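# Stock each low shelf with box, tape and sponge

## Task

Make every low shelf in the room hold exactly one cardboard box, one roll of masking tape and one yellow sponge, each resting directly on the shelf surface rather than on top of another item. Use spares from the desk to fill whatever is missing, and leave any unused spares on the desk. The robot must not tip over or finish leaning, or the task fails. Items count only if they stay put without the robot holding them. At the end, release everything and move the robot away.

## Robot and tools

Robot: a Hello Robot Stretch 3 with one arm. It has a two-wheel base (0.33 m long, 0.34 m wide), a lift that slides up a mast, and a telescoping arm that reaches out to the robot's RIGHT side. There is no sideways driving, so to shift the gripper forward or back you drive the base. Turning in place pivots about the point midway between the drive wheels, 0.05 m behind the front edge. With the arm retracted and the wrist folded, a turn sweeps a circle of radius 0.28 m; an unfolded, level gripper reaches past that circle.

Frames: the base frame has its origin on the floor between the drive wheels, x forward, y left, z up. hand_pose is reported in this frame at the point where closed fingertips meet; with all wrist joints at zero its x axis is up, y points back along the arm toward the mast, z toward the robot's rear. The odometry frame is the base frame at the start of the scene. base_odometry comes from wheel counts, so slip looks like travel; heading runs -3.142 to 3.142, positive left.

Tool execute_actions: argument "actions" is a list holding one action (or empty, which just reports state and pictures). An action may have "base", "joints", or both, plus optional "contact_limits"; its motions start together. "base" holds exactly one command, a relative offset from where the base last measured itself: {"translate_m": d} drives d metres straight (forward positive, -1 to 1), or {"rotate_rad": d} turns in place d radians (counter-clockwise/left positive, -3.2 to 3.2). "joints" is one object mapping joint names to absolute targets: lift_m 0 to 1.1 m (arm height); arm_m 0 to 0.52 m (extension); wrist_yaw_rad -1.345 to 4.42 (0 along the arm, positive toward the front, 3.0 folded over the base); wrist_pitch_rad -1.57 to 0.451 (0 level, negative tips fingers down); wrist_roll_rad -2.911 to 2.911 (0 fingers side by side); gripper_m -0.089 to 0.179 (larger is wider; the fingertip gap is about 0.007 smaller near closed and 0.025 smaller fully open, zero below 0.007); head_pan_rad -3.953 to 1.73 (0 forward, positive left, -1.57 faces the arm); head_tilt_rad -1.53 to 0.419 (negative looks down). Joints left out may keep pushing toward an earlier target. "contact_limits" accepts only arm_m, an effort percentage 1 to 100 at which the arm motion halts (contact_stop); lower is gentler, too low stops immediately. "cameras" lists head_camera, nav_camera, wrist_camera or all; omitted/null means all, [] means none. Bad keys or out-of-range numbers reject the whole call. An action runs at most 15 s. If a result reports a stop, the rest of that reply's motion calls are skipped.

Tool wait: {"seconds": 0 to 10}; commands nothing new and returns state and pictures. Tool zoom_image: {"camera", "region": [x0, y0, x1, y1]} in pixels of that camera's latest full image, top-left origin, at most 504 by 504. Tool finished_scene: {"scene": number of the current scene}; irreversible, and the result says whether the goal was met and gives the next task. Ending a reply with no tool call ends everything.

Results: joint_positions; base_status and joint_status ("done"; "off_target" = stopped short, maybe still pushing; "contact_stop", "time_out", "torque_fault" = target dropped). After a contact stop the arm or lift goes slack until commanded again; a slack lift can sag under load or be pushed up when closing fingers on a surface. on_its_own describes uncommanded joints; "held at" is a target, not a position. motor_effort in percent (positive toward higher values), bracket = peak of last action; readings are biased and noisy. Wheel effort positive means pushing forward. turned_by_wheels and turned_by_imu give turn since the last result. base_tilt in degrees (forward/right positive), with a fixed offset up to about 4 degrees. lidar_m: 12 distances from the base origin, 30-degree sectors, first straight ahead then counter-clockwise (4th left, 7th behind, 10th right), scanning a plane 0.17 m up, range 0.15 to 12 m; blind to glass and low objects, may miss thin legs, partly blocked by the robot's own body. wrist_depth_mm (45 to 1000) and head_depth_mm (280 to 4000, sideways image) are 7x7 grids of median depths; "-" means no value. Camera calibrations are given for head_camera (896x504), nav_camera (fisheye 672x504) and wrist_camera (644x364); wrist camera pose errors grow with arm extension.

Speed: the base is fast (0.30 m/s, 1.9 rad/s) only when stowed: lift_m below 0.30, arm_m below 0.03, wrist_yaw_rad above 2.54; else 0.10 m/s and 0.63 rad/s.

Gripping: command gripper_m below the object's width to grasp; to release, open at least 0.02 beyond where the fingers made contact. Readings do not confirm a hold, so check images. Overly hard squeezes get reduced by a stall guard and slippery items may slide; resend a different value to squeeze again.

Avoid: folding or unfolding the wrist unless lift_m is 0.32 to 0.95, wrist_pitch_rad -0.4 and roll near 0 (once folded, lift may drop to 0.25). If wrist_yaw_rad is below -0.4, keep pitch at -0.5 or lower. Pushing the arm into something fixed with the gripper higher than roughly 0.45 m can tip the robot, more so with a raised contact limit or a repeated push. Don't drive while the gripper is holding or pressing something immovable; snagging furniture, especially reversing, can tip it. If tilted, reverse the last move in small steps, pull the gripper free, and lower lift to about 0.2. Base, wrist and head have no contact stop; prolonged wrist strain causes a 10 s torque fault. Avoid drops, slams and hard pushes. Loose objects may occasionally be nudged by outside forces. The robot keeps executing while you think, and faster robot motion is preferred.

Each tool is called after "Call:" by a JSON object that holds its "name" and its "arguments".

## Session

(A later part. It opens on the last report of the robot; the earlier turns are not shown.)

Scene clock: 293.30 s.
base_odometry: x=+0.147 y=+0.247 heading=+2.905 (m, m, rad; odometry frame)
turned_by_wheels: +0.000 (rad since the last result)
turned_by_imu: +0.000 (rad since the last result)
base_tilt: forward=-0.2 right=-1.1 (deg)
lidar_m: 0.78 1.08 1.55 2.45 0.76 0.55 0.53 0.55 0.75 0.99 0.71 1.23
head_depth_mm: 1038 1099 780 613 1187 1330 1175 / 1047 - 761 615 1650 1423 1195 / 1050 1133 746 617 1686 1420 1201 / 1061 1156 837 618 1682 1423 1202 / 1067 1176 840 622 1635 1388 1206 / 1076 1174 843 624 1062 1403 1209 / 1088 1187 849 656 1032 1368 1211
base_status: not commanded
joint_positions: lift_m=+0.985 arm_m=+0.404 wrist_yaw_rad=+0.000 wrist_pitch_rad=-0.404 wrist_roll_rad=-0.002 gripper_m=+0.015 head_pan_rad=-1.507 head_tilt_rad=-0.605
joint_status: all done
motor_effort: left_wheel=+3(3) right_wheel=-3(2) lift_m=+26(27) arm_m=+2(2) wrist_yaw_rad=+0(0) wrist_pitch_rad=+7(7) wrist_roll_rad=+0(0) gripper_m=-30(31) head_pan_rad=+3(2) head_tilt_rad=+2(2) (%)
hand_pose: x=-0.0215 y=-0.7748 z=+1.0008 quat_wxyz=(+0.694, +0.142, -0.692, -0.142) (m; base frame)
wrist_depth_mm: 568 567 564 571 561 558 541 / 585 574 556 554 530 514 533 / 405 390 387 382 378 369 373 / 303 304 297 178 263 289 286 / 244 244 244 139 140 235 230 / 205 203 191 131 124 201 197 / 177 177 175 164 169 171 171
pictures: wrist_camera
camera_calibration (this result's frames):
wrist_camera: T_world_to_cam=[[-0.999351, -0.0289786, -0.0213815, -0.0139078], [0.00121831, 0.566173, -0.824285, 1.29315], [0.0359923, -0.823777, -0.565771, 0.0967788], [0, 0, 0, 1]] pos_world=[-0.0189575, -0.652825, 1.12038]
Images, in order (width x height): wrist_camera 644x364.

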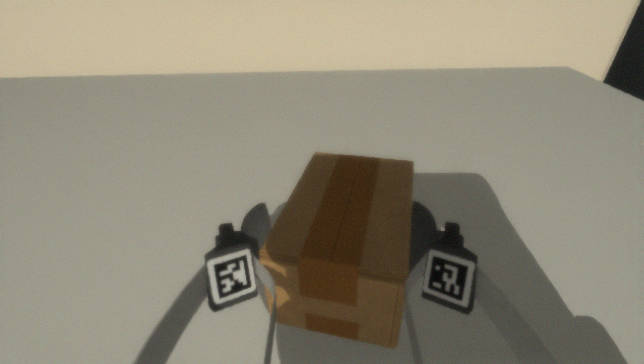

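Call:
{"name": "execute_actions", "arguments": {"actions": []}}

Scene clock: 304.43 s.
base_odometry: x=+0.147 y=+0.247 heading=+2.905 (m, m, rad; odometry frame)
turned_by_wheels: +0.000 (rad since the last result)
turned_by_imu: +0.000 (rad since the last result)
base_tilt: forward=-0.2 right=-1.1 (deg)
lidar_m: 0.78 1.07 1.55 2.45 0.76 0.55 0.53 0.55 0.75 0.99 0.71 1.23
head_depth_mm: 1029 1097 780 613 1187 1345 1175 / 1043 - 761 616 1653 1428 1201 / 1050 1137 746 618 1681 1418 1199 / 1059 1160 840 620 1699 1423 1199 / 1065 1173 841 624 1660 1391 1203 / 1077 1185 845 625 1062 1391 1207 / 1088 1189 850 656 1033 1361 1207
base_status: not commanded
joint_positions: lift_m=+0.985 arm_m=+0.404 wrist_yaw_rad=+0.000 wrist_pitch_rad=-0.404 wrist_roll_rad=-0.002 gripper_m=+0.025 head_pan_rad=-1.507 head_tilt_rad=-0.605
joint_status: all done
on_its_own: gripper_m is held at +0.024, not at your +0.010, by its stall guard, which is not easing now
motor_effort: left_wheel=+3(3) right_wheel=-2(2) lift_m=+26(27) arm_m=+2(2) wrist_yaw_rad=+1(0) wrist_pitch_rad=+7(7) wrist_roll_rad=+0(0) gripper_m=-25(31) head_pan_rad=+3(2) head_tilt_rad=+2(2) (%)
hand_pose: x=-0.0215 y=-0.7748 z=+1.0008 quat_wxyz=(+0.694, +0.142, -0.692, -0.142) (m; base frame)
wrist_depth_mm: 574 571 553 568 551 553 550 / 589 565 565 548 531 532 521 / 402 391 385 380 380 378 366 / 303 300 297 179 265 288 286 / 244 244 243 139 139 236 232 / 206 204 190 130 124 202 196 / 177 176 175 164 168 173 170
pictures: head_camera (sideways: a quarter turn clockwise sets it upright), nav_camera (sideways: a quarter turn counterclockwise sets it upright), wrist_camera
camera_calibration (this result's frames):
head_camera: T_world_to_cam=[[-0.0288964, 0.585537, -0.810131, 1.07378], [0.996557, 0.0798897, 0.0221957, -0.0266244], [0.0777175, -0.8067, -0.585829, 0.718077], [0, 0, 0, 1]] pos_world=[0.0017542, -0.0473409, 1.29117]
nav_camera: T_world_to_cam=[[0.0698775, -0.604828, 0.793284, -0.99639], [-0.994819, -0.10111, 0.0105402, 0.0410463], [0.073834, -0.789911, -0.60876, 0.748843], [0, 0, 0, 1]] pos_world=[0.0551689, -0.00697491, 1.24585]
wrist_camera: T_world_to_cam=[[-0.999351, -0.0289785, -0.0213813, -0.0139079], [0.00121825, 0.566173, -0.824285, 1.29315], [0.0359921, -0.823777, -0.565771, 0.0967788], [0, 0, 0, 1]] pos_world=[-0.0189575, -0.652825, 1.12038]
Images, in order (width x height): head_camera 896x504, nav_camera 672x504, wrist_camera 644x364.

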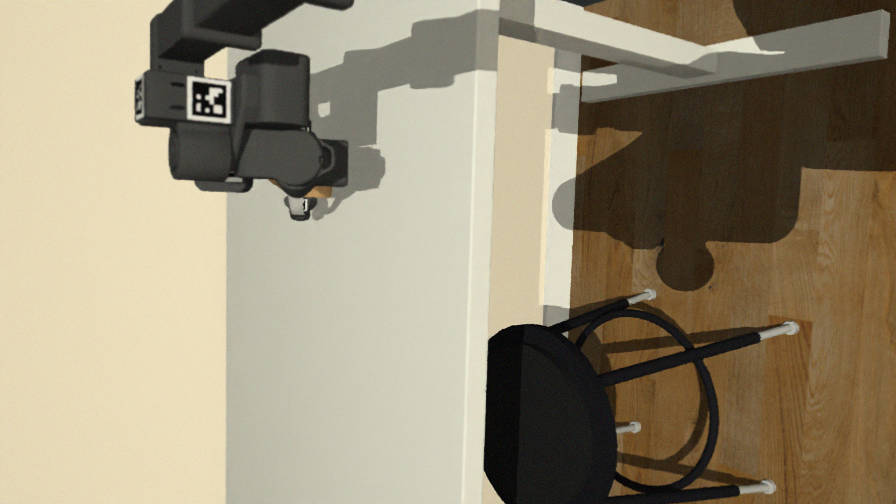

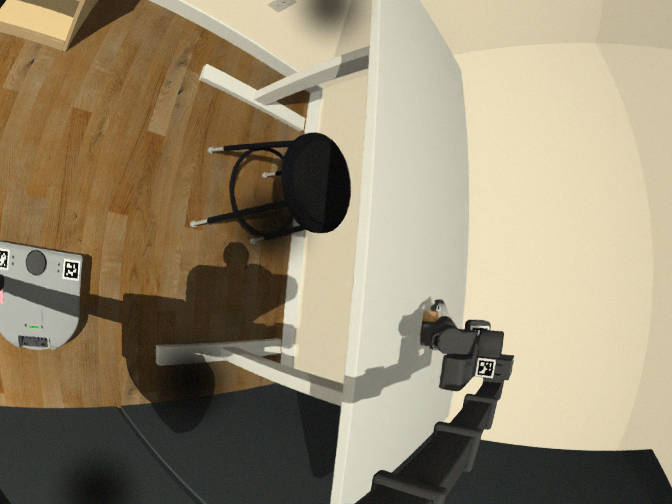

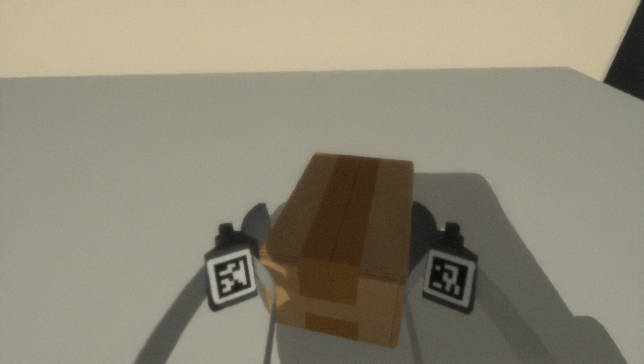

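Call:
{"name": "execute_actions", "arguments": {"actions": [{"base":{"rotate_rad":1.738},"joints":{"arm_m":0,"wrist_yaw_rad":1.2,"lift_m":1.0,"head_pan_rad":0,"head_tilt_rad":-0.6}}], "cameras": ["wrist_camera","nav_camera"]}}

Scene clock: 311.17 s.
base_odometry: x=+0.147 y=+0.247 heading=-1.641 (m, m, rad; odometry frame)
turned_by_wheels: +1.738 (rad since the last result)
turned_by_imu: +1.751 (rad since the last result)
base_tilt: forward=-0.2 right=-1.1 (deg)
lidar_m: 1.31 0.66 0.54 0.53 0.58 0.88 0.71 0.88 1.20 0.78 1.08 1.55
head_depth_mm: 2008 2235 2471 2222 1733 1406 1191 / 2067 2272 2535 2224 1739 1428 1199 / 2094 2331 2639 2249 1738 1417 1202 / 2142 2384 2737 2276 1763 1425 1203 / 2159 2419 2721 2068 1752 1430 1207 / 1225 1280 1327 1396 1461 1397 1213 / 964 1001 1033 1074 1116 1155 1155
base_status: done
joint_positions: lift_m=+1.000 arm_m=+0.001 wrist_yaw_rad=+1.200 wrist_pitch_rad=-0.404 wrist_roll_rad=-0.002 gripper_m=+0.025 head_pan_rad=-0.007 head_tilt_rad=-0.605
joint_status: all done
on_its_own: gripper_m is held at +0.024, not at your +0.010, by its stall guard, which is not easing now
motor_effort: left_wheel=-3(7) right_wheel=+2(6) lift_m=+26(28) arm_m=-3(3) wrist_yaw_rad=-1(4) wrist_pitch_rad=+7(7) wrist_roll_rad=+0(0) gripper_m=-24(25) head_pan_rad=+3(33) head_tilt_rad=+2(3) (%)
hand_pose: x=+0.1894 y=-0.2279 z=+1.0157 quat_wxyz=(+0.653, +0.508, -0.491, +0.275) (m; base frame)
wrist_depth_mm: - - - - - - 940 / - - - - - - - / - - - - - - - / - - - 178 - 925 864 / - - - 139 140 - 716 / 947 - - 131 124 929 854 / 909 - - - - - 782
pictures: nav_camera (sideways: a quarter turn counterclockwise sets it upright), wrist_camera
camera_calibration (this result's frames):
nav_camera: T_world_to_cam=[[0.608259, 0.0268558, 0.793284, -0.999674], [0.0303827, -0.999483, 0.0105402, 0.0347926], [0.793157, 0.017691, -0.60876, 0.744455], [0, 0, 0, 1]] pos_world=[0.0165335, 0.0484515, 1.24585]
wrist_camera: T_world_to_cam=[[-0.335027, -0.941966, -0.0213837, -0.120963], [-0.52757, 0.206347, -0.824069, 1.01345], [0.780658, -0.264804, -0.566085, 0.534838], [0, 0, 0, 1]] pos_world=[0.0766175, -0.181439, 1.13533]
Images, in order (width x height): nav_camera 672x504, wrist_camera 644x364.

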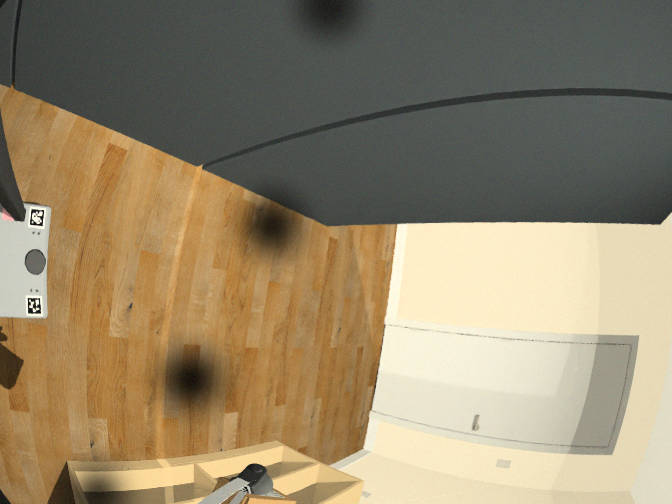

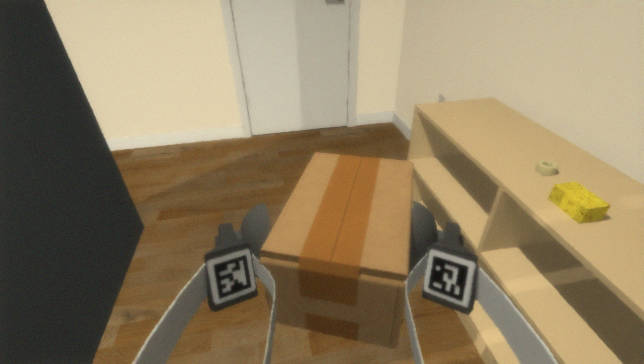

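Call:
{"name": "execute_actions", "arguments": {"actions": [{"base":{"rotate_rad":-0.05},"joints":{"lift_m":0.95}}], "cameras": []}}

Call:
{"name": "execute_actions", "arguments": {"actions": [{"base":{"translate_m":0.62},"joints":{"lift_m":0.288,"wrist_yaw_rad":2.7}}], "cameras": ["wrist_camera"]}}

Call:
{"name": "execute_actions", "arguments": {"actions": [{"base":{"translate_m":1.0}}], "cameras": ["wrist_camera","nav_camera"]}}

Scene clock: 317.83 s.
base_odometry: x=+0.147 y=+0.247 heading=-1.691 (m, m, rad; odometry frame)
turned_by_wheels: -0.050 (rad since the last result)
turned_by_imu: -0.050 (rad since the last result)
base_tilt: forward=-0.2 right=-1.1 (deg)
lidar_m: 1.47 0.69 0.54 0.53 0.57 0.85 0.71 0.87 1.21 0.78 1.08 1.55
head_depth_mm: 2027 2239 2507 2237 1739 1413 1200 / 2053 2286 2575 2236 1732 1426 1201 / 2084 2331 2615 2233 1742 1425 1202 / 2131 2357 2658 2241 1746 1429 1203 / 2122 2378 2706 2249 1754 1426 1211 / 2135 1476 1511 1569 1588 1435 1201 / 1079 1108 1136 1160 1192 1235 1177
base_status: done
joint_positions: lift_m=+0.950 arm_m=+0.001 wrist_yaw_rad=+1.200 wrist_pitch_rad=-0.404 wrist_roll_rad=-0.002 gripper_m=+0.025 head_pan_rad=-0.007 head_tilt_rad=-0.605
joint_status: all done
on_its_own: gripper_m is held at +0.024, not at your +0.010, by its stall guard, which is not easing now
motor_effort: left_wheel=+3(3) right_wheel=-2(3) lift_m=+23(24) arm_m=-4(4) wrist_yaw_rad=-1(0) wrist_pitch_rad=+7(7) wrist_roll_rad=+0(0) gripper_m=-25(25) head_pan_rad=+2(3) head_tilt_rad=+2(2) (%)
hand_pose: x=+0.1893 y=-0.2279 z=+0.9658 quat_wxyz=(+0.653, +0.508, -0.490, +0.274) (m; base frame)
wrist_depth_mm: - - - - - - 897 / - - - - - - 983 / - - - - - - 978 / - - - 178 - 894 769 / - - - 139 140 - 671 / - - - 131 123 896 821 / - - - - - - 731
pictures: none
No camera images: the call's "cameras" was empty. Leave "cameras" out to get every camera's image.

Scene clock: 325.37 s.
base_odometry: x=+0.073 y=-0.368 heading=-1.690 (m, m, rad; odometry frame)
turned_by_wheels: +0.000 (rad since the last result)
turned_by_imu: +0.001 (rad since the last result)
base_tilt: forward=-0.1 right=-1.1 (deg)
lidar_m: 1.84 0.60 0.47 0.46 0.50 0.75 1.32 1.43 0.96 0.86 1.12 1.87
head_depth_mm: 1506 1674 1855 2055 1731 1424 1199 / 1521 1695 1914 2099 1727 1407 1194 / 1550 1735 1942 2138 1737 1419 1200 / 1578 1756 1988 2175 1746 1428 1205 / 1593 1777 2008 2164 1766 1429 1208 / 1612 1806 2041 2222 1710 1367 1201 / 1639 1814 1976 1017 1041 1073 1099
base_status: done
joint_positions: lift_m=+0.288 arm_m=+0.001 wrist_yaw_rad=+2.699 wrist_pitch_rad=-0.405 wrist_roll_rad=-0.002 gripper_m=+0.025 head_pan_rad=-0.007 head_tilt_rad=-0.604
joint_status: all done
on_its_own: gripper_m is held at +0.024, not at your +0.010, by its stall guard, which is not easing now
motor_effort: left_wheel=+3(10) right_wheel=-2(4) lift_m=+22(23) arm_m=-3(3) wrist_yaw_rad=+1(3) wrist_pitch_rad=+7(7) wrist_roll_rad=+0(0) gripper_m=-25(25) head_pan_rad=+3(3) head_tilt_rad=+2(2) (%)
hand_pose: x=+0.0756 y=+0.0583 z=+0.3038 quat_wxyz=(+0.291, +0.706, -0.013, +0.645) (m; base frame)
wrist_depth_mm: 389 419 442 484 537 583 647 / 423 448 487 519 581 637 726 / 448 482 531 579 648 715 831 / - 521 578 179 663 705 715 / - 579 605 138 140 577 586 / - 519 - 131 123 504 486 / 444 - - 407 424 430 428
pictures: wrist_camera
camera_calibration (this result's frames):
wrist_camera: T_world_to_cam=[[0.915227, -0.402369, -0.0214006, -0.030674], [-0.244253, -0.51177, -0.823669, 0.327982], [0.320467, 0.759072, -0.566666, 0.271734], [0, 0, 0, 1]] pos_world=[0.0211026, -0.0507568, 0.423475]
Images, in order (width x height): wrist_camera 644x364.

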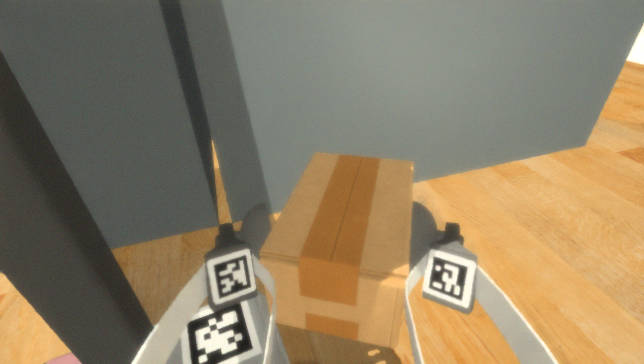

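Scene clock: 330.53 s.
base_odometry: x=-0.046 y=-1.361 heading=-1.690 (m, m, rad; odometry frame)
turned_by_wheels: +0.000 (rad since the last result)
turned_by_imu: +0.001 (rad since the last result)
base_tilt: forward=-0.2 right=-1.1 (deg)
lidar_m: 0.88 0.94 1.41 0.36 0.38 0.57 2.42 1.29 1.01 1.37 1.10 0.86
head_depth_mm: 680 747 832 947 1105 1314 1188 / 696 773 872 990 1134 1318 1204 / 705 785 880 1012 1176 1354 1207 / 714 797 898 1032 1208 1369 1201 / 722 807 912 1044 1227 1390 1202 / 734 816 929 1066 1259 1404 1204 / 742 831 939 1088 1289 1427 1208
base_status: done
joint_positions: lift_m=+0.288 arm_m=+0.001 wrist_yaw_rad=+2.699 wrist_pitch_rad=-0.405 wrist_roll_rad=-0.002 gripper_m=+0.025 head_pan_rad=-0.007 head_tilt_rad=-0.604
joint_status: not commanded
on_its_own: gripper_m is held at +0.024, not at your +0.010, by its stall guard, which is not easing now
motor_effort: left_wheel=+3(11) right_wheel=-2(4) lift_m=+22(23) arm_m=-3(4) wrist_yaw_rad=+0(1) wrist_pitch_rad=+7(7) wrist_roll_rad=+0(0) gripper_m=-25(25) head_pan_rad=+2(2) head_tilt_rad=+2(2) (%)
hand_pose: x=+0.0756 y=+0.0583 z=+0.3038 quat_wxyz=(+0.291, +0.706, -0.013, +0.645) (m; base frame)
wrist_depth_mm: 309 522 - - - 923 725 / 332 455 - - - - 753 / 358 400 959 937 955 905 754 / - 424 741 178 658 719 704 / - 453 597 138 140 595 574 / - 494 - 130 123 499 494 / 444 - - 411 421 425 425
pictures: nav_camera (sideways: a quarter turn counterclockwise sets it upright), wrist_camera
camera_calibration (this result's frames):
nav_camera: T_world_to_cam=[[0.607581, 0.0269384, 0.793801, -1.00034], [0.0305019, -0.999479, 0.010572, 0.0347504], [0.793672, 0.0177891, -0.608086, 0.743574], [0, 0, 0, 1]] pos_world=[0.0165749, 0.0484525, 1.24586]
wrist_camera: T_world_to_cam=[[0.915305, -0.402192, -0.0214009, -0.0306464], [-0.244158, -0.511825, -0.823664, 0.327973], [0.320317, 0.759129, -0.566675, 0.271743], [0, 0, 0, 1]] pos_world=[0.0210842, -0.0507486, 0.423474]
Images, in order (width x height): nav_camera 672x504, wrist_camera 644x364.

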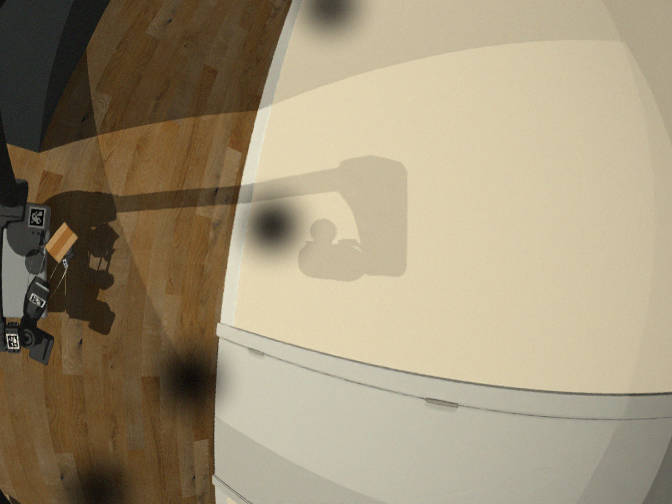

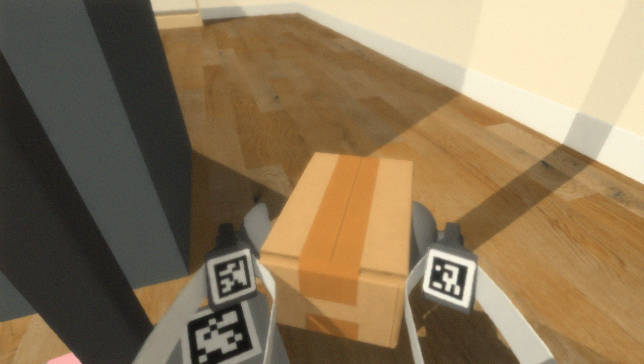

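Call:
{"name": "execute_actions", "arguments": {"actions": [{"base":{"translate_m":0.3}}], "cameras": []}}

Call:
{"name": "execute_actions", "arguments": {"actions": [{"base":{"rotate_rad":1.52},"joints":{"head_pan_rad":0.5,"head_tilt_rad":-0.7}}], "cameras": ["nav_camera"]}}

Scene clock: 336.17 s.
base_odometry: x=-0.081 y=-1.659 heading=-1.690 (m, m, rad; odometry frame)
turned_by_wheels: +0.000 (rad since the last result)
turned_by_imu: +0.000 (rad since the last result)
base_tilt: forward=-0.3 right=-1.2 (deg)
lidar_m: 0.58 0.62 0.93 2.98 0.50 0.52 2.19 1.53 1.15 1.40 0.72 0.58
head_depth_mm: 439 488 547 624 708 823 1022 / 445 493 555 633 734 887 1075 / 450 501 564 645 754 907 1122 / 456 508 574 657 768 926 1119 / 462 515 583 670 783 955 1149 / 468 523 593 682 803 979 1161 / 474 531 603 695 821 1011 1183
base_status: done
joint_positions: lift_m=+0.288 arm_m=+0.001 wrist_yaw_rad=+2.699 wrist_pitch_rad=-0.405 wrist_roll_rad=-0.002 gripper_m=+0.025 head_pan_rad=-0.007 head_tilt_rad=-0.604
joint_status: not commanded
on_its_own: gripper_m is held at +0.024, not at your +0.010, by its stall guard, which is not easing now
motor_effort: left_wheel=+2(11) right_wheel=-1(4) lift_m=+22(22) arm_m=-4(3) wrist_yaw_rad=+1(1) wrist_pitch_rad=+7(7) wrist_roll_rad=+0(0) gripper_m=-25(25) head_pan_rad=+3(3) head_tilt_rad=+2(2) (%)
hand_pose: x=+0.0756 y=+0.0583 z=+0.3038 quat_wxyz=(+0.291, +0.706, -0.013, +0.645) (m; base frame)
wrist_depth_mm: - - - - 894 625 475 / - - - - 949 649 495 / - - 968 980 895 687 495 / - 738 731 180 655 662 514 / - 618 602 139 140 575 513 / - 519 - 131 124 506 481 / 433 - - 415 421 429 429
pictures: none
No camera images: the call's "cameras" was empty. Leave "cameras" out to get every camera's image.

Scene clock: 338.33 s.
base_odometry: x=-0.081 y=-1.659 heading=-0.170 (m, m, rad; odometry frame)
turned_by_wheels: +1.520 (rad since the last result)
turned_by_imu: +1.527 (rad since the last result)
base_tilt: forward=-0.2 right=-1.2 (deg)
lidar_m: 2.83 0.51 0.50 1.59 1.52 1.15 1.40 0.76 0.58 0.58 0.61 0.87
head_depth_mm: 2836 3011 2629 1982 1602 1344 1149 / 3010 3258 2638 1991 1607 1344 1159 / 671 790 934 1873 1533 1348 1155 / 567 638 728 847 1016 1261 1164 / 491 544 608 689 793 966 1143 / 433 473 522 590 707 981 1162 / 388 429 496 622 833 1267 1167
base_status: done
joint_positions: lift_m=+0.288 arm_m=+0.001 wrist_yaw_rad=+2.699 wrist_pitch_rad=-0.405 wrist_roll_rad=-0.002 gripper_m=+0.025 head_pan_rad=+0.493 head_tilt_rad=-0.692
joint_status: all done
on_its_own: gripper_m is held at +0.024, not at your +0.010, by its stall guard, which is not easing now
motor_effort: left_wheel=-3(8) right_wheel=+2(7) lift_m=+22(21) arm_m=-4(3) wrist_yaw_rad=+2(1) wrist_pitch_rad=+7(7) wrist_roll_rad=+0(0) gripper_m=-25(25) head_pan_rad=+3(27) head_tilt_rad=-5(16) (%)
hand_pose: x=+0.0756 y=+0.0583 z=+0.3038 quat_wxyz=(+0.291, +0.706, -0.013, +0.645) (m; base frame)
wrist_depth_mm: - - - 796 480 515 577 / - - - 848 526 567 - / - - 972 852 579 651 863 / - 761 745 178 607 679 706 / - 602 602 139 140 585 578 / - 510 - 131 124 501 487 / 446 - - 413 413 427 424
pictures: nav_camera (sideways: a quarter turn counterclockwise sets it upright)
camera_calibration (this result's frames):
nav_camera: T_world_to_cam=[[0.57964, 0.346772, 0.737406, -0.926665], [0.506574, -0.862166, 0.00724775, 0.0361751], [0.63828, 0.369349, -0.675411, 0.832099], [0, 0, 0, 1]] pos_world=[-0.0123057, 0.0451948, 1.24508]
Images, in order (width x height): nav_camera 672x504.

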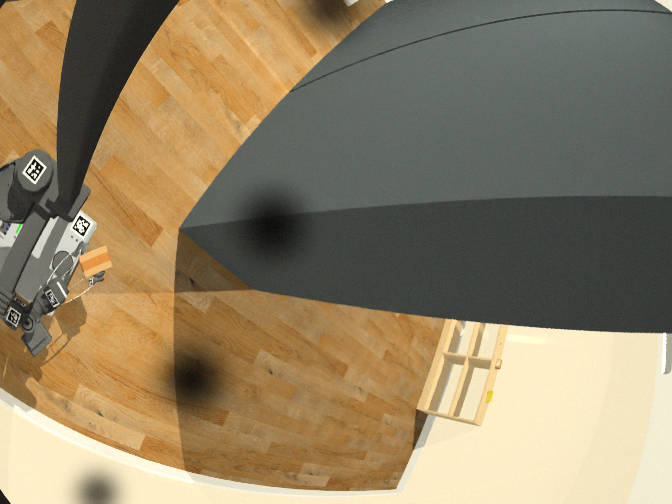

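Call:
{"name": "execute_actions", "arguments": {"actions": [{"base":{"translate_m":1.0},"joints":{"head_pan_rad":1.25,"head_tilt_rad":-0.45}}], "cameras": ["nav_camera","head_camera"]}}

Scene clock: 346.23 s.
base_odometry: x=+0.904 y=-1.829 heading=-0.170 (m, m, rad; odometry frame)
turned_by_wheels: +0.000 (rad since the last result)
turned_by_imu: +0.001 (rad since the last result)
base_tilt: forward=-0.2 right=-1.0 (deg)
lidar_m: 1.97 2.13 2.82 1.21 0.42 0.49 2.00 0.86 0.65 0.64 0.67 0.96
head_depth_mm: 2982 3249 3221 2877 2042 1584 1297 / 2895 3164 3379 2866 2055 1596 1294 / 2803 3077 3251 2900 2048 1606 1300 / 2754 2986 3192 2949 2056 1599 1312 / 2691 2888 3112 2891 2078 1595 1310 / 2623 2847 3035 2939 2072 1621 1311 / 2530 2732 2803 2211 1840 1470 1269
base_status: done
joint_positions: lift_m=+0.288 arm_m=+0.001 wrist_yaw_rad=+2.699 wrist_pitch_rad=-0.405 wrist_roll_rad=-0.002 gripper_m=+0.025 head_pan_rad=+1.243 head_tilt_rad=-0.458
joint_status: all done
on_its_own: gripper_m is held at +0.024, not at your +0.010, by its stall guard, which is not easing now
motor_effort: left_wheel=-2(7) right_wheel=+2(6) lift_m=+22(22) arm_m=-3(4) wrist_yaw_rad=+1(1) wrist_pitch_rad=+7(7) wrist_roll_rad=+0(0) gripper_m=-25(25) head_pan_rad=+2(33) head_tilt_rad=+4(25) (%)
hand_pose: x=+0.0756 y=+0.0583 z=+0.3038 quat_wxyz=(+0.291, +0.706, -0.013, +0.645) (m; base frame)
wrist_depth_mm: 930 - - - - - - / - - - - - - - / 840 921 952 962 949 935 912 / - 731 733 180 660 715 713 / - 599 602 139 140 576 584 / - 518 - 129 124 498 486 / 436 - - 416 418 423 419
pictures: head_camera (sideways: a quarter turn clockwise sets it upright), nav_camera (sideways: a quarter turn counterclockwise sets it upright)
camera_calibration (this result's frames):
head_camera: T_world_to_cam=[[-0.156595, -0.433808, -0.887293, 1.17518], [-0.952544, 0.303769, 0.0195941, -0.0113519], [0.261032, 0.848254, -0.46079, 0.554272], [0, 0, 0, 1]] pos_world=[0.0285312, 0.0430888, 1.29836]
nav_camera: T_world_to_cam=[[0.126804, 0.4694, 0.873833, -1.10176], [0.957422, -0.288253, 0.0159082, 0.0221465], [0.259352, 0.83461, -0.485966, 0.587951], [0, 0, 0, 1]] pos_world=[-0.0339823, 0.032841, 1.24813]
Images, in order (width x height): head_camera 896x504, nav_camera 672x504.

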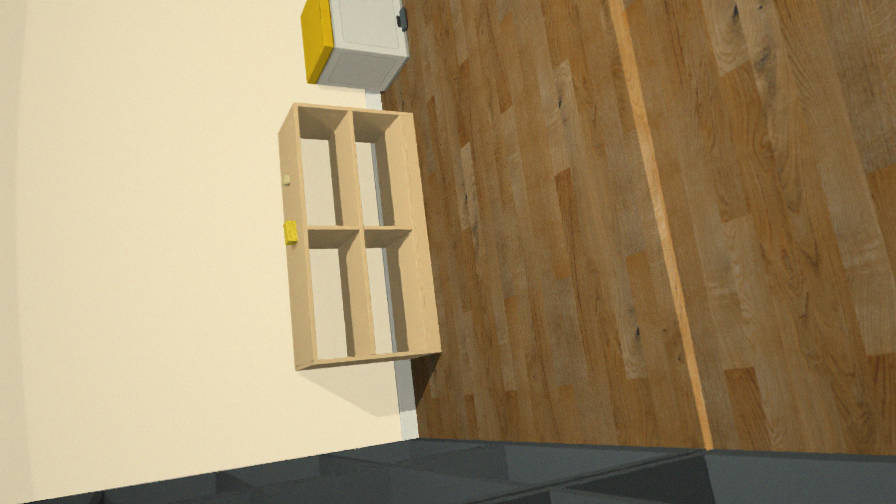

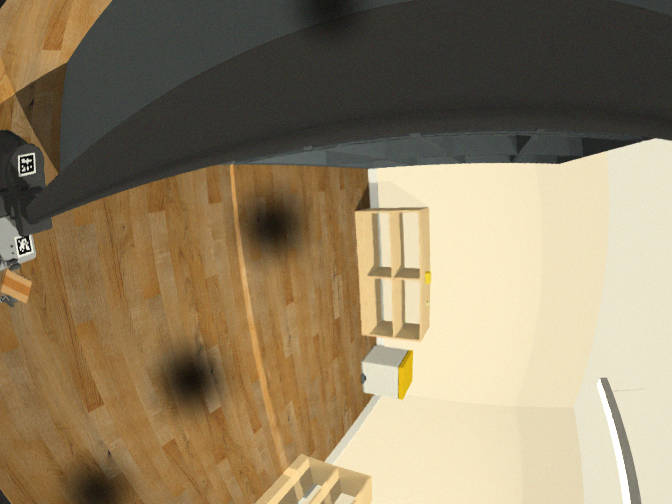

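Call:
{"name": "execute_actions", "arguments": {"actions": [{"base":{"rotate_rad":1.32},"joints":{"head_pan_rad":0,"head_tilt_rad":-0.6}}], "cameras": ["nav_camera"]}}

Call:
{"name": "execute_actions", "arguments": {"actions": [{"base":{"translate_m":1.0}}], "cameras": []}}

Call:
{"name": "execute_actions", "arguments": {"actions": [{"base":{"translate_m":1.0}}], "cameras": ["head_camera","wrist_camera"]}}

Scene clock: 355.30 s.
base_odometry: x=+0.904 y=-1.829 heading=+1.149 (m, m, rad; odometry frame)
turned_by_wheels: +1.320 (rad since the last result)
turned_by_imu: +1.326 (rad since the last result)
base_tilt: forward=-0.3 right=-1.1 (deg)
lidar_m: 2.82 0.39 0.39 0.73 1.15 0.71 0.63 0.64 0.76 1.44 1.97 2.42
head_depth_mm: 2856 3106 3056 2256 1744 1418 1203 / 2741 3027 3038 2269 1746 1428 1199 / 2702 2927 2973 2308 1774 1432 1203 / 2700 2967 2944 2292 1767 1444 1212 / 2651 2898 3094 2300 1770 1444 1206 / 2631 2862 2989 2261 1654 1414 1199 / 1784 1722 1227 1295 1122 925 1099
base_status: done
joint_positions: lift_m=+0.288 arm_m=+0.001 wrist_yaw_rad=+2.699 wrist_pitch_rad=-0.405 wrist_roll_rad=-0.002 gripper_m=+0.025 head_pan_rad=+0.007 head_tilt_rad=-0.593
joint_status: all done
on_its_own: gripper_m is held at +0.024, not at your +0.010, by its stall guard, which is not easing now
motor_effort: left_wheel=-2(9) right_wheel=+2(6) lift_m=+22(22) arm_m=-4(4) wrist_yaw_rad=+1(0) wrist_pitch_rad=+7(7) wrist_roll_rad=+0(0) gripper_m=-25(25) head_pan_rad=-2(32) head_tilt_rad=-4(20) (%)
hand_pose: x=+0.0756 y=+0.0583 z=+0.3038 quat_wxyz=(+0.291, +0.706, -0.013, +0.645) (m; base frame)
wrist_depth_mm: - - - 490 394 - 862 / - - - 536 434 - 948 / - - 978 590 487 754 845 / - 728 721 178 570 686 712 / - 605 603 139 140 589 580 / - 509 - 130 123 493 490 / 438 - - 412 418 432 424
pictures: nav_camera (sideways: a quarter turn counterclockwise sets it upright)
camera_calibration (this result's frames):
nav_camera: T_world_to_cam=[[0.598357, 0.0354246, 0.800446, -1.00895], [0.0444481, -0.998951, 0.0109834, 0.0341296], [0.799996, 0.0290063, -0.599304, 0.732112], [0, 0, 0, 1]] pos_world=[0.0165085, 0.0485995, 1.24599]
Images, in order (width x height): nav_camera 672x504.

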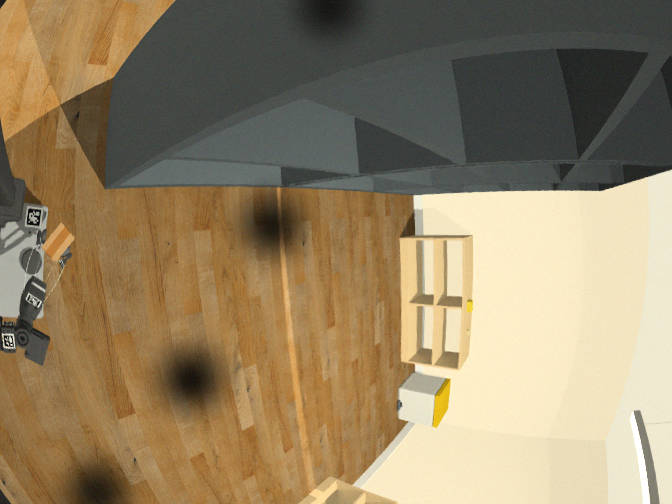

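Scene clock: 360.47 s.
base_odometry: x=+1.313 y=-0.916 heading=+1.149 (m, m, rad; odometry frame)
turned_by_wheels: +0.000 (rad since the last result)
turned_by_imu: +0.001 (rad since the last result)
base_tilt: forward=-0.2 right=-1.1 (deg)
lidar_m: 1.83 1.22 0.47 0.50 0.87 0.74 1.61 1.61 1.93 1.75 1.80 2.10
head_depth_mm: 1913 2150 2213 2205 1750 1429 1197 / 1898 2104 2107 2226 1745 1431 1206 / 1863 2073 2018 2180 1765 1437 1206 / 1829 2028 2094 2169 1763 1438 1214 / 1799 1979 2122 2111 1753 1438 1211 / 1769 1958 2178 2300 1772 1439 1215 / 1741 1916 2114 2213 1724 1445 1217
base_status: done
joint_positions: lift_m=+0.288 arm_m=+0.001 wrist_yaw_rad=+2.699 wrist_pitch_rad=-0.405 wrist_roll_rad=-0.002 gripper_m=+0.025 head_pan_rad=+0.007 head_tilt_rad=-0.594
joint_status: not commanded
on_its_own: gripper_m is held at +0.024, not at your +0.010, by its stall guard, which is not easing now
motor_effort: left_wheel=-2(7) right_wheel=+2(7) lift_m=+21(22) arm_m=-3(3) wrist_yaw_rad=+1(2) wrist_pitch_rad=+7(7) wrist_roll_rad=+0(1) gripper_m=-25(25) head_pan_rad=-2(2) head_tilt_rad=-4(4) (%)
hand_pose: x=+0.0755 y=+0.0583 z=+0.3037 quat_wxyz=(+0.291, +0.706, -0.013, +0.645) (m; base frame)
wrist_depth_mm: 659 740 516 - - - - / 715 781 603 933 - - - / 737 793 702 712 799 925 881 / - 603 608 178 665 716 697 / - 524 551 138 141 583 579 / - 503 - 131 124 496 493 / 446 - - 409 421 427 428
pictures: none
No camera images: the call's "cameras" was empty. Leave "cameras" out to get every camera's image.

Scene clock: 365.63 s.
base_odometry: x=+1.722 y=-0.004 heading=+1.149 (m, m, rad; odometry frame)
turned_by_wheels: +0.000 (rad since the last result)
turned_by_imu: +0.001 (rad since the last result)
base_tilt: forward=-0.2 right=-1.1 (deg)
lidar_m: 0.87 0.79 1.19 0.63 1.06 0.90 1.70 2.59 1.88 1.60 1.47 0.85
head_depth_mm: 1023 1142 1299 1197 1282 1375 1199 / 1000 1122 1274 1125 1178 1353 1209 / 987 1102 1241 1204 1208 1349 1206 / 976 1078 1207 1204 1216 1326 1201 / 953 1056 1187 1203 1176 1313 1213 / 938 1033 1160 1215 1183 1259 1216 / 925 1019 1140 1265 1416 1444 1214
base_status: done
joint_positions: lift_m=+0.288 arm_m=+0.001 wrist_yaw_rad=+2.699 wrist_pitch_rad=-0.405 wrist_roll_rad=-0.002 gripper_m=+0.025 head_pan_rad=+0.007 head_tilt_rad=-0.594
joint_status: not commanded
on_its_own: gripper_m is held at +0.024, not at your +0.010, by its stall guard, which is not easing now
motor_effort: left_wheel=-2(7) right_wheel=+2(5) lift_m=+22(22) arm_m=-3(3) wrist_yaw_rad=+1(0) wrist_pitch_rad=+7(7) wrist_roll_rad=+0(0) gripper_m=-25(24) head_pan_rad=-3(3) head_tilt_rad=-4(3) (%)
hand_pose: x=+0.0755 y=+0.0583 z=+0.3037 quat_wxyz=(+0.291, +0.706, -0.013, +0.645) (m; base frame)
wrist_depth_mm: 791 857 620 - - - 632 / 848 918 695 - - - 757 / 805 797 771 839 943 924 730 / - 672 715 178 656 718 646 / - 613 602 140 140 581 582 / - 521 - 131 124 504 483 / 439 - - 411 420 428 425
pictures: head_camera (sideways: a quarter turn clockwise sets it upright), wrist_camera
camera_calibration (this result's frames):
head_camera: T_world_to_cam=[[-0.57712, 0.0045262, -0.816647, 1.08562], [-0.0233116, 0.999486, 0.0220137, -0.0201666], [0.816327, 0.0317419, -0.576717, 0.701717], [0, 0, 0, 1]] pos_world=[0.0532341, -0.0070313, 1.29171]
wrist_camera: T_world_to_cam=[[0.915367, -0.402052, -0.0213969, -0.0306334], [-0.244102, -0.511925, -0.823618, 0.32793], [0.320183, 0.759136, -0.566741, 0.271782], [0, 0, 0, 1]] pos_world=[0.0210692, -0.0507601, 0.423463]
Images, in order (width x height): head_camera 896x504, wrist_camera 644x364.

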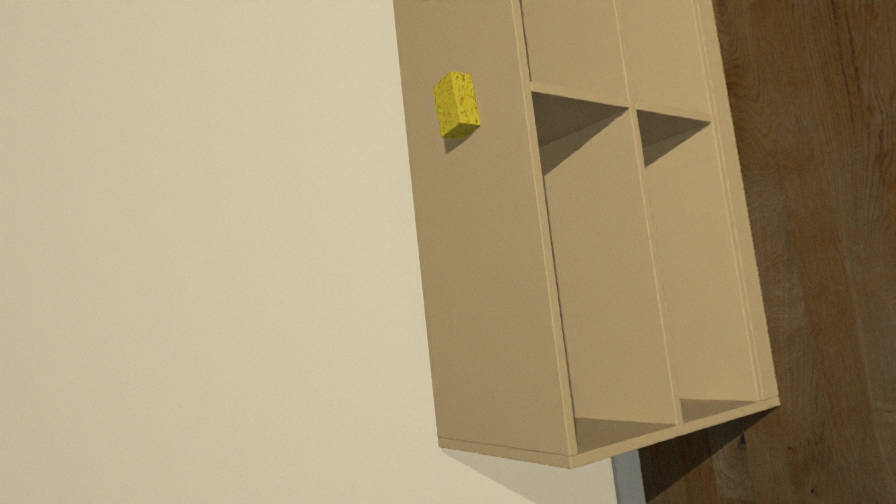

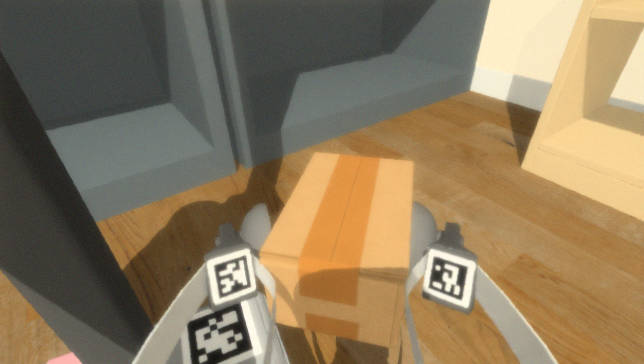

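Call:
{"name": "execute_actions", "arguments": {"actions": [{"base":{"translate_m":0.17},"joints":{"lift_m":0.46}}], "cameras": []}}

Call:
{"name": "execute_actions", "arguments": {"actions": [{"base":{"rotate_rad":1.72},"joints":{"lift_m":0.68,"wrist_yaw_rad":0,"arm_m":0.08,"head_pan_rad":-1.57,"head_tilt_rad":-0.8}}], "cameras": ["head_camera","wrist_camera"]}}

Scene clock: 372.83 s.
base_odometry: x=+1.792 y=+0.151 heading=+1.149 (m, m, rad; odometry frame)
turned_by_wheels: +0.000 (rad since the last result)
turned_by_imu: +0.000 (rad since the last result)
base_tilt: forward=-0.2 right=-1.1 (deg)
lidar_m: 0.79 0.64 1.15 0.64 1.10 1.05 1.87 2.75 1.96 1.63 1.12 0.69
head_depth_mm: 870 969 1101 1191 963 1138 1202 / 855 955 1073 1162 953 1080 1186 / 840 932 1054 1151 956 1111 1180 / 826 920 1025 1127 931 1080 1178 / 815 898 1008 1119 934 1057 1158 / 798 883 989 1099 934 1026 1156 / 786 871 968 1084 941 936 1191
base_status: done
joint_positions: lift_m=+0.460 arm_m=+0.001 wrist_yaw_rad=+2.699 wrist_pitch_rad=-0.405 wrist_roll_rad=-0.002 gripper_m=+0.025 head_pan_rad=+0.007 head_tilt_rad=-0.594
joint_status: all done
on_its_own: gripper_m is held at +0.024, not at your +0.010, by its stall guard, which is not easing now
motor_effort: left_wheel=-2(7) right_wheel=+2(5) lift_m=+27(28) arm_m=-4(4) wrist_yaw_rad=+1(1) wrist_pitch_rad=+7(8) wrist_roll_rad=+0(0) gripper_m=-25(25) head_pan_rad=-2(2) head_tilt_rad=-4(3) (%)
hand_pose: x=+0.0755 y=+0.0582 z=+0.4754 quat_wxyz=(+0.291, +0.706, -0.013, +0.645) (m; base frame)
wrist_depth_mm: 508 574 - - - 881 692 / 847 627 - - - 641 691 / 933 687 - - - 643 549 / - 843 892 178 932 786 811 / - 770 816 138 140 728 699 / - 730 661 131 123 657 607 / 610 - 615 591 584 603 577
pictures: none
No camera images: the call's "cameras" was empty. Leave "cameras" out to get every camera's image.

Scene clock: 376.50 s.
base_odometry: x=+1.792 y=+0.151 heading=+2.869 (m, m, rad; odometry frame)
turned_by_wheels: +1.720 (rad since the last result)
turned_by_imu: +1.732 (rad since the last result)
base_tilt: forward=-0.2 right=-1.1 (deg)
lidar_m: 0.64 1.12 1.04 2.75 2.39 1.63 1.92 1.12 0.69 1.00 0.64 1.15
head_depth_mm: 853 980 1104 938 1089 1271 - / 848 982 1094 964 1145 - 1104 / 847 974 1090 938 1065 - 1118 / 844 973 1095 939 1150 1260 1123 / 846 970 1100 943 1152 1267 1131 / 840 973 1104 975 1182 1285 1128 / 838 966 1132 1371 1519 1302 1130
base_status: done
joint_positions: lift_m=+0.680 arm_m=+0.080 wrist_yaw_rad=+0.002 wrist_pitch_rad=-0.405 wrist_roll_rad=-0.002 gripper_m=+0.025 head_pan_rad=-1.563 head_tilt_rad=-0.790
joint_status: all done
on_its_own: gripper_m is held at +0.024, not at your +0.010, by its stall guard, which is not easing now
motor_effort: left_wheel=-2(7) right_wheel=+2(4) lift_m=+26(29) arm_m=+2(3) wrist_yaw_rad=-3(2) wrist_pitch_rad=+7(7) wrist_roll_rad=+0(0) gripper_m=-24(25) head_pan_rad=-3(32) head_tilt_rad=-5(26) (%)
hand_pose: x=-0.0212 y=-0.4506 z=+0.6954 quat_wxyz=(+0.694, +0.143, -0.692, -0.142) (m; base frame)
wrist_depth_mm: 603 604 605 604 599 623 632 / 657 648 633 639 638 656 629 / 708 518 471 469 454 434 416 / 763 365 361 178 338 362 359 / 821 437 658 138 140 557 426 / 855 493 522 130 124 524 532 / 812 798 516 493 506 554 706
pictures: head_camera (sideways: a quarter turn clockwise sets it upright), wrist_camera
camera_calibration (this result's frames):
head_camera: T_world_to_cam=[[0.00287913, 0.725438, -0.688282, 0.914776], [0.999502, 0.0195484, 0.0247846, -0.0300073], [0.0314345, -0.68801, -0.72502, 0.899412], [0, 0, 0, 1]] pos_world=[-0.000914006, -0.0442217, 1.28246]
wrist_camera: T_world_to_cam=[[-0.999312, -0.0302791, -0.0214132, -0.0113054], [0.000445938, 0.567545, -0.823342, 0.857821], [0.037083, -0.822785, -0.567141, 0.192478], [0, 0, 0, 1]] pos_world=[-0.0188178, -0.328827, 0.8152]
Images, in order (width x height): head_camera 896x504, wrist_camera 644x364.

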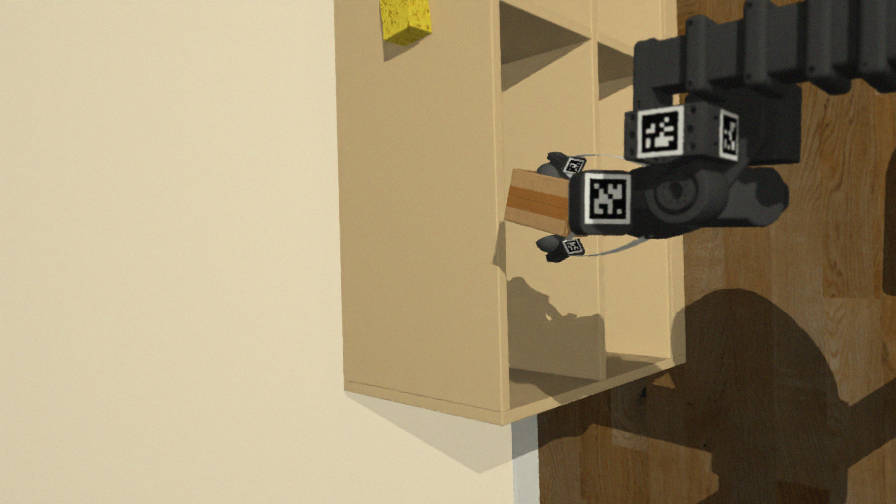

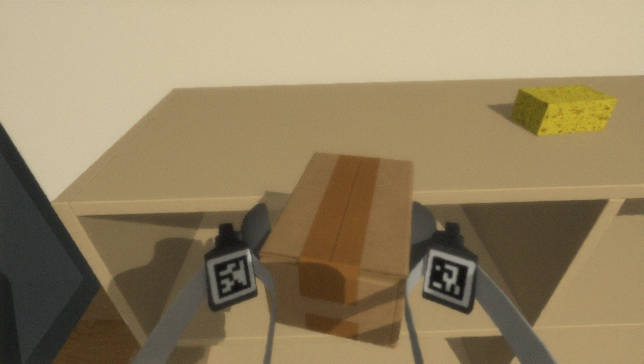

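Call:
{"name": "execute_actions", "arguments": {"actions": [{"joints":{"lift_m":0.66,"arm_m":0.37}}], "cameras": ["head_camera","wrist_camera"]}}

Scene clock: 382.23 s.
base_odometry: x=+1.792 y=+0.151 heading=+2.869 (m, m, rad; odometry frame)
turned_by_wheels: +0.000 (rad since the last result)
turned_by_imu: +0.000 (rad since the last result)
base_tilt: forward=-0.2 right=-1.1 (deg)
lidar_m: 0.64 1.12 1.04 2.75 2.39 1.64 1.92 1.12 0.69 1.00 0.64 1.16
head_depth_mm: 848 982 1101 934 1087 1280 - / 848 977 1104 996 1116 1270 1118 / 849 978 1105 - 1150 1261 1119 / 844 971 1094 916 1148 1258 1126 / 843 967 1101 944 1155 1266 1132 / 846 968 1111 977 1187 1285 1133 / 840 963 1137 1375 1510 1301 1133
base_status: not commanded
joint_positions: lift_m=+0.660 arm_m=+0.370 wrist_yaw_rad=+0.000 wrist_pitch_rad=-0.405 wrist_roll_rad=-0.002 gripper_m=+0.025 head_pan_rad=-1.563 head_tilt_rad=-0.790
joint_status: all done
on_its_own: gripper_m is held at +0.024, not at your +0.010, by its stall guard, which is not easing now
motor_effort: left_wheel=-2(3) right_wheel=+2(2) lift_m=+22(24) arm_m=+2(3) wrist_yaw_rad=-1(2) wrist_pitch_rad=+7(7) wrist_roll_rad=+0(0) gripper_m=-25(25) head_pan_rad=-2(3) head_tilt_rad=-6(6) (%)
hand_pose: x=-0.0214 y=-0.7406 z=+0.6756 quat_wxyz=(+0.694, +0.143, -0.692, -0.142) (m; base frame)
wrist_depth_mm: 341 343 349 343 349 353 354 / 371 374 375 384 386 384 387 / 405 398 406 404 412 406 411 / 351 330 322 179 290 314 309 / 266 266 264 139 140 257 251 / 225 224 209 130 124 219 216 / 193 192 190 180 184 187 185
pictures: head_camera (sideways: a quarter turn clockwise sets it upright), wrist_camera
camera_calibration (this result's frames):
head_camera: T_world_to_cam=[[0.00294926, 0.725439, -0.68828, 0.914773], [0.999504, 0.0194517, 0.0247847, -0.0300073], [0.031368, -0.688012, -0.725021, 0.899414], [0, 0, 0, 1]] pos_world=[-0.000918282, -0.044221, 1.28246]
wrist_camera: T_world_to_cam=[[-0.999348, -0.0290788, -0.0214145, -0.0198913], [0.00112729, 0.567576, -0.82332, 1.00611], [0.0360955, -0.822807, -0.567173, -0.0573382], [0, 0, 0, 1]] pos_world=[-0.0189429, -0.618803, 0.795406]
Images, in order (width x height): head_camera 896x504, wrist_camera 644x364.

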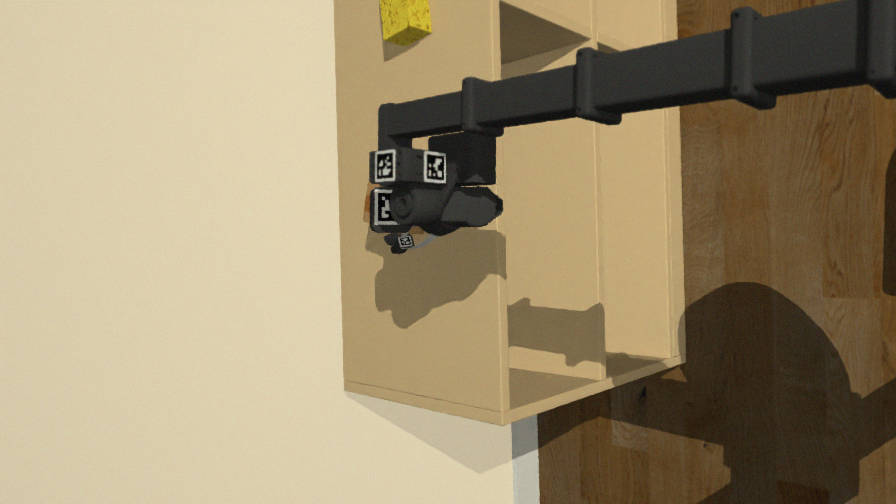

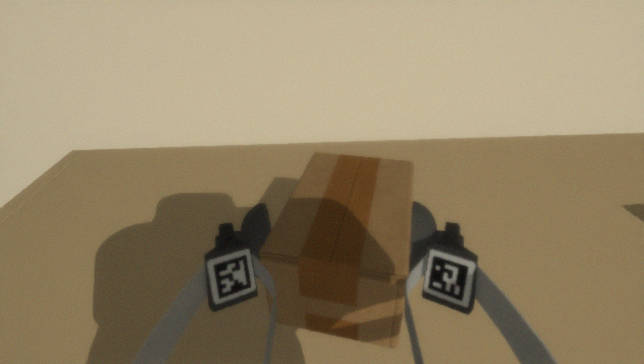

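Call:
{"name": "execute_actions", "arguments": {"actions": [{"joints":{"lift_m":0.624}}], "cameras": ["wrist_camera"]}}

Call:
{"name": "execute_actions", "arguments": {"actions": [{"joints":{"gripper_m":0.13}}], "cameras": ["wrist_camera"]}}

Scene clock: 385.47 s.
base_odometry: x=+1.792 y=+0.151 heading=+2.869 (m, m, rad; odometry frame)
turned_by_wheels: +0.000 (rad since the last result)
turned_by_imu: +0.000 (rad since the last result)
base_tilt: forward=-0.3 right=-1.1 (deg)
lidar_m: 0.64 1.12 1.04 2.75 2.40 1.64 1.92 1.13 0.69 1.00 0.64 1.15
head_depth_mm: 854 981 1099 935 1082 1277 1138 / 850 977 1092 989 1139 1269 1121 / 846 979 1089 - 1149 1267 1121 / 848 967 1097 930 1155 1256 1120 / 844 967 1097 946 1152 1265 1125 / 842 970 1106 976 1186 1286 1127 / 839 965 1136 1378 1522 1292 1136
base_status: not commanded
joint_positions: lift_m=+0.624 arm_m=+0.370 wrist_yaw_rad=+0.000 wrist_pitch_rad=-0.404 wrist_roll_rad=-0.002 gripper_m=+0.025 head_pan_rad=-1.563 head_tilt_rad=-0.790
joint_status: all done
on_its_own: gripper_m is held at +0.024, not at your +0.010, by its stall guard, which is not easing now
motor_effort: left_wheel=-2(2) right_wheel=+2(2) lift_m=+22(24) arm_m=+2(2) wrist_yaw_rad=-1(0) wrist_pitch_rad=+7(7) wrist_roll_rad=+0(0) gripper_m=-25(25) head_pan_rad=-2(3) head_tilt_rad=-6(6) (%)
hand_pose: x=-0.0214 y=-0.7408 z=+0.6400 quat_wxyz=(+0.694, +0.142, -0.692, -0.142) (m; base frame)
wrist_depth_mm: 343 349 347 346 354 353 358 / 371 374 377 379 378 387 386 / 391 348 340 336 328 326 325 / 267 265 259 178 233 253 250 / 216 214 212 138 140 206 206 / 181 180 167 130 123 177 173 / 156 154 153 147 146 151 149
pictures: wrist_camera
camera_calibration (this result's frames):
wrist_camera: T_world_to_cam=[[-0.999348, -0.0291084, -0.0213728, -0.0207088], [0.00112958, 0.566357, -0.824159, 0.976515], [0.0360946, -0.823646, -0.565955, -0.0791034], [0, 0, 0, 1]] pos_world=[-0.0189431, -0.618812, 0.759592]
Images, in order (width x height): wrist_camera 644x364.

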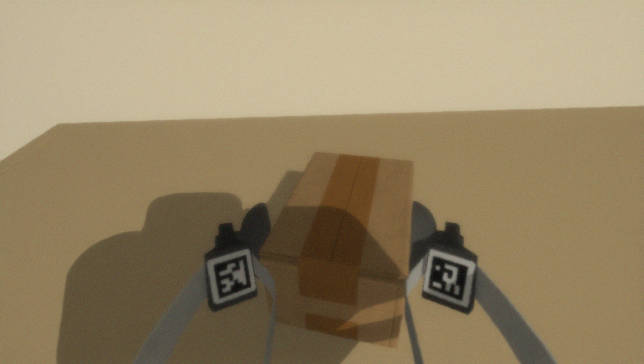

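Scene clock: 387.00 s.
base_odometry: x=+1.792 y=+0.151 heading=+2.869 (m, m, rad; odometry frame)
turned_by_wheels: +0.000 (rad since the last result)
turned_by_imu: +0.000 (rad since the last result)
base_tilt: forward=-0.2 right=-1.0 (deg)
lidar_m: 0.64 1.12 1.04 2.74 2.40 1.63 1.92 1.12 0.69 1.00 0.64 1.15
head_depth_mm: 853 979 1103 932 1093 1280 1137 / 847 979 1102 990 1146 1272 1122 / 847 980 1091 - 1147 1269 1121 / 845 975 1097 943 1150 1266 1127 / 842 970 1102 947 1157 1257 1128 / 843 970 1109 977 1184 1295 1134 / 837 968 1135 1378 1521 1295 1131
base_status: not commanded
joint_positions: lift_m=+0.624 arm_m=+0.370 wrist_yaw_rad=+0.000 wrist_pitch_rad=-0.401 wrist_roll_rad=-0.002 gripper_m=+0.130 head_pan_rad=-1.563 head_tilt_rad=-0.790
joint_status: all done
motor_effort: left_wheel=-3(2) right_wheel=+2(2) lift_m=+21(21) arm_m=+3(2) wrist_yaw_rad=-1(0) wrist_pitch_rad=+6(7) wrist_roll_rad=+0(0) gripper_m=+0(99) head_pan_rad=-2(4) head_tilt_rad=-6(6) (%)
hand_pose: x=-0.0214 y=-0.7412 z=+0.6407 quat_wxyz=(+0.694, +0.141, -0.692, -0.141) (m; base frame)
wrist_depth_mm: 344 343 345 347 351 355 355 / 368 377 383 377 386 388 400 / 395 348 344 343 333 332 324 / 267 265 264 180 237 256 250 / 217 215 213 140 194 215 207 / 182 188 173 131 166 - 173 / 156 155 154 149 149 152 150
pictures: wrist_camera
camera_calibration (this result's frames):
wrist_camera: T_world_to_cam=[[-0.999351, -0.0290722, -0.0212878, -0.020755], [0.00118528, 0.563947, -0.82581, 0.976535], [0.0360134, -0.825299, -0.563546, -0.0817931], [0, 0, 0, 1]] pos_world=[-0.0189534, -0.618821, 0.759897]
Images, in order (width x height): wrist_camera 644x364.

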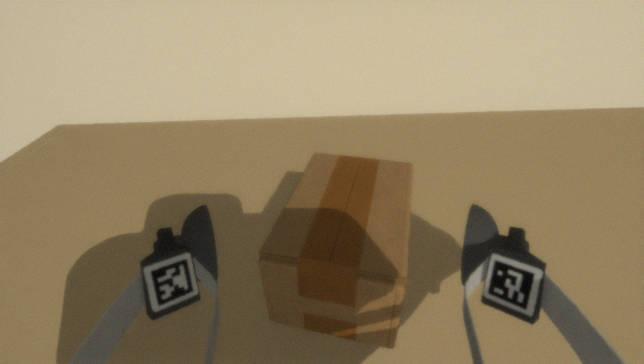

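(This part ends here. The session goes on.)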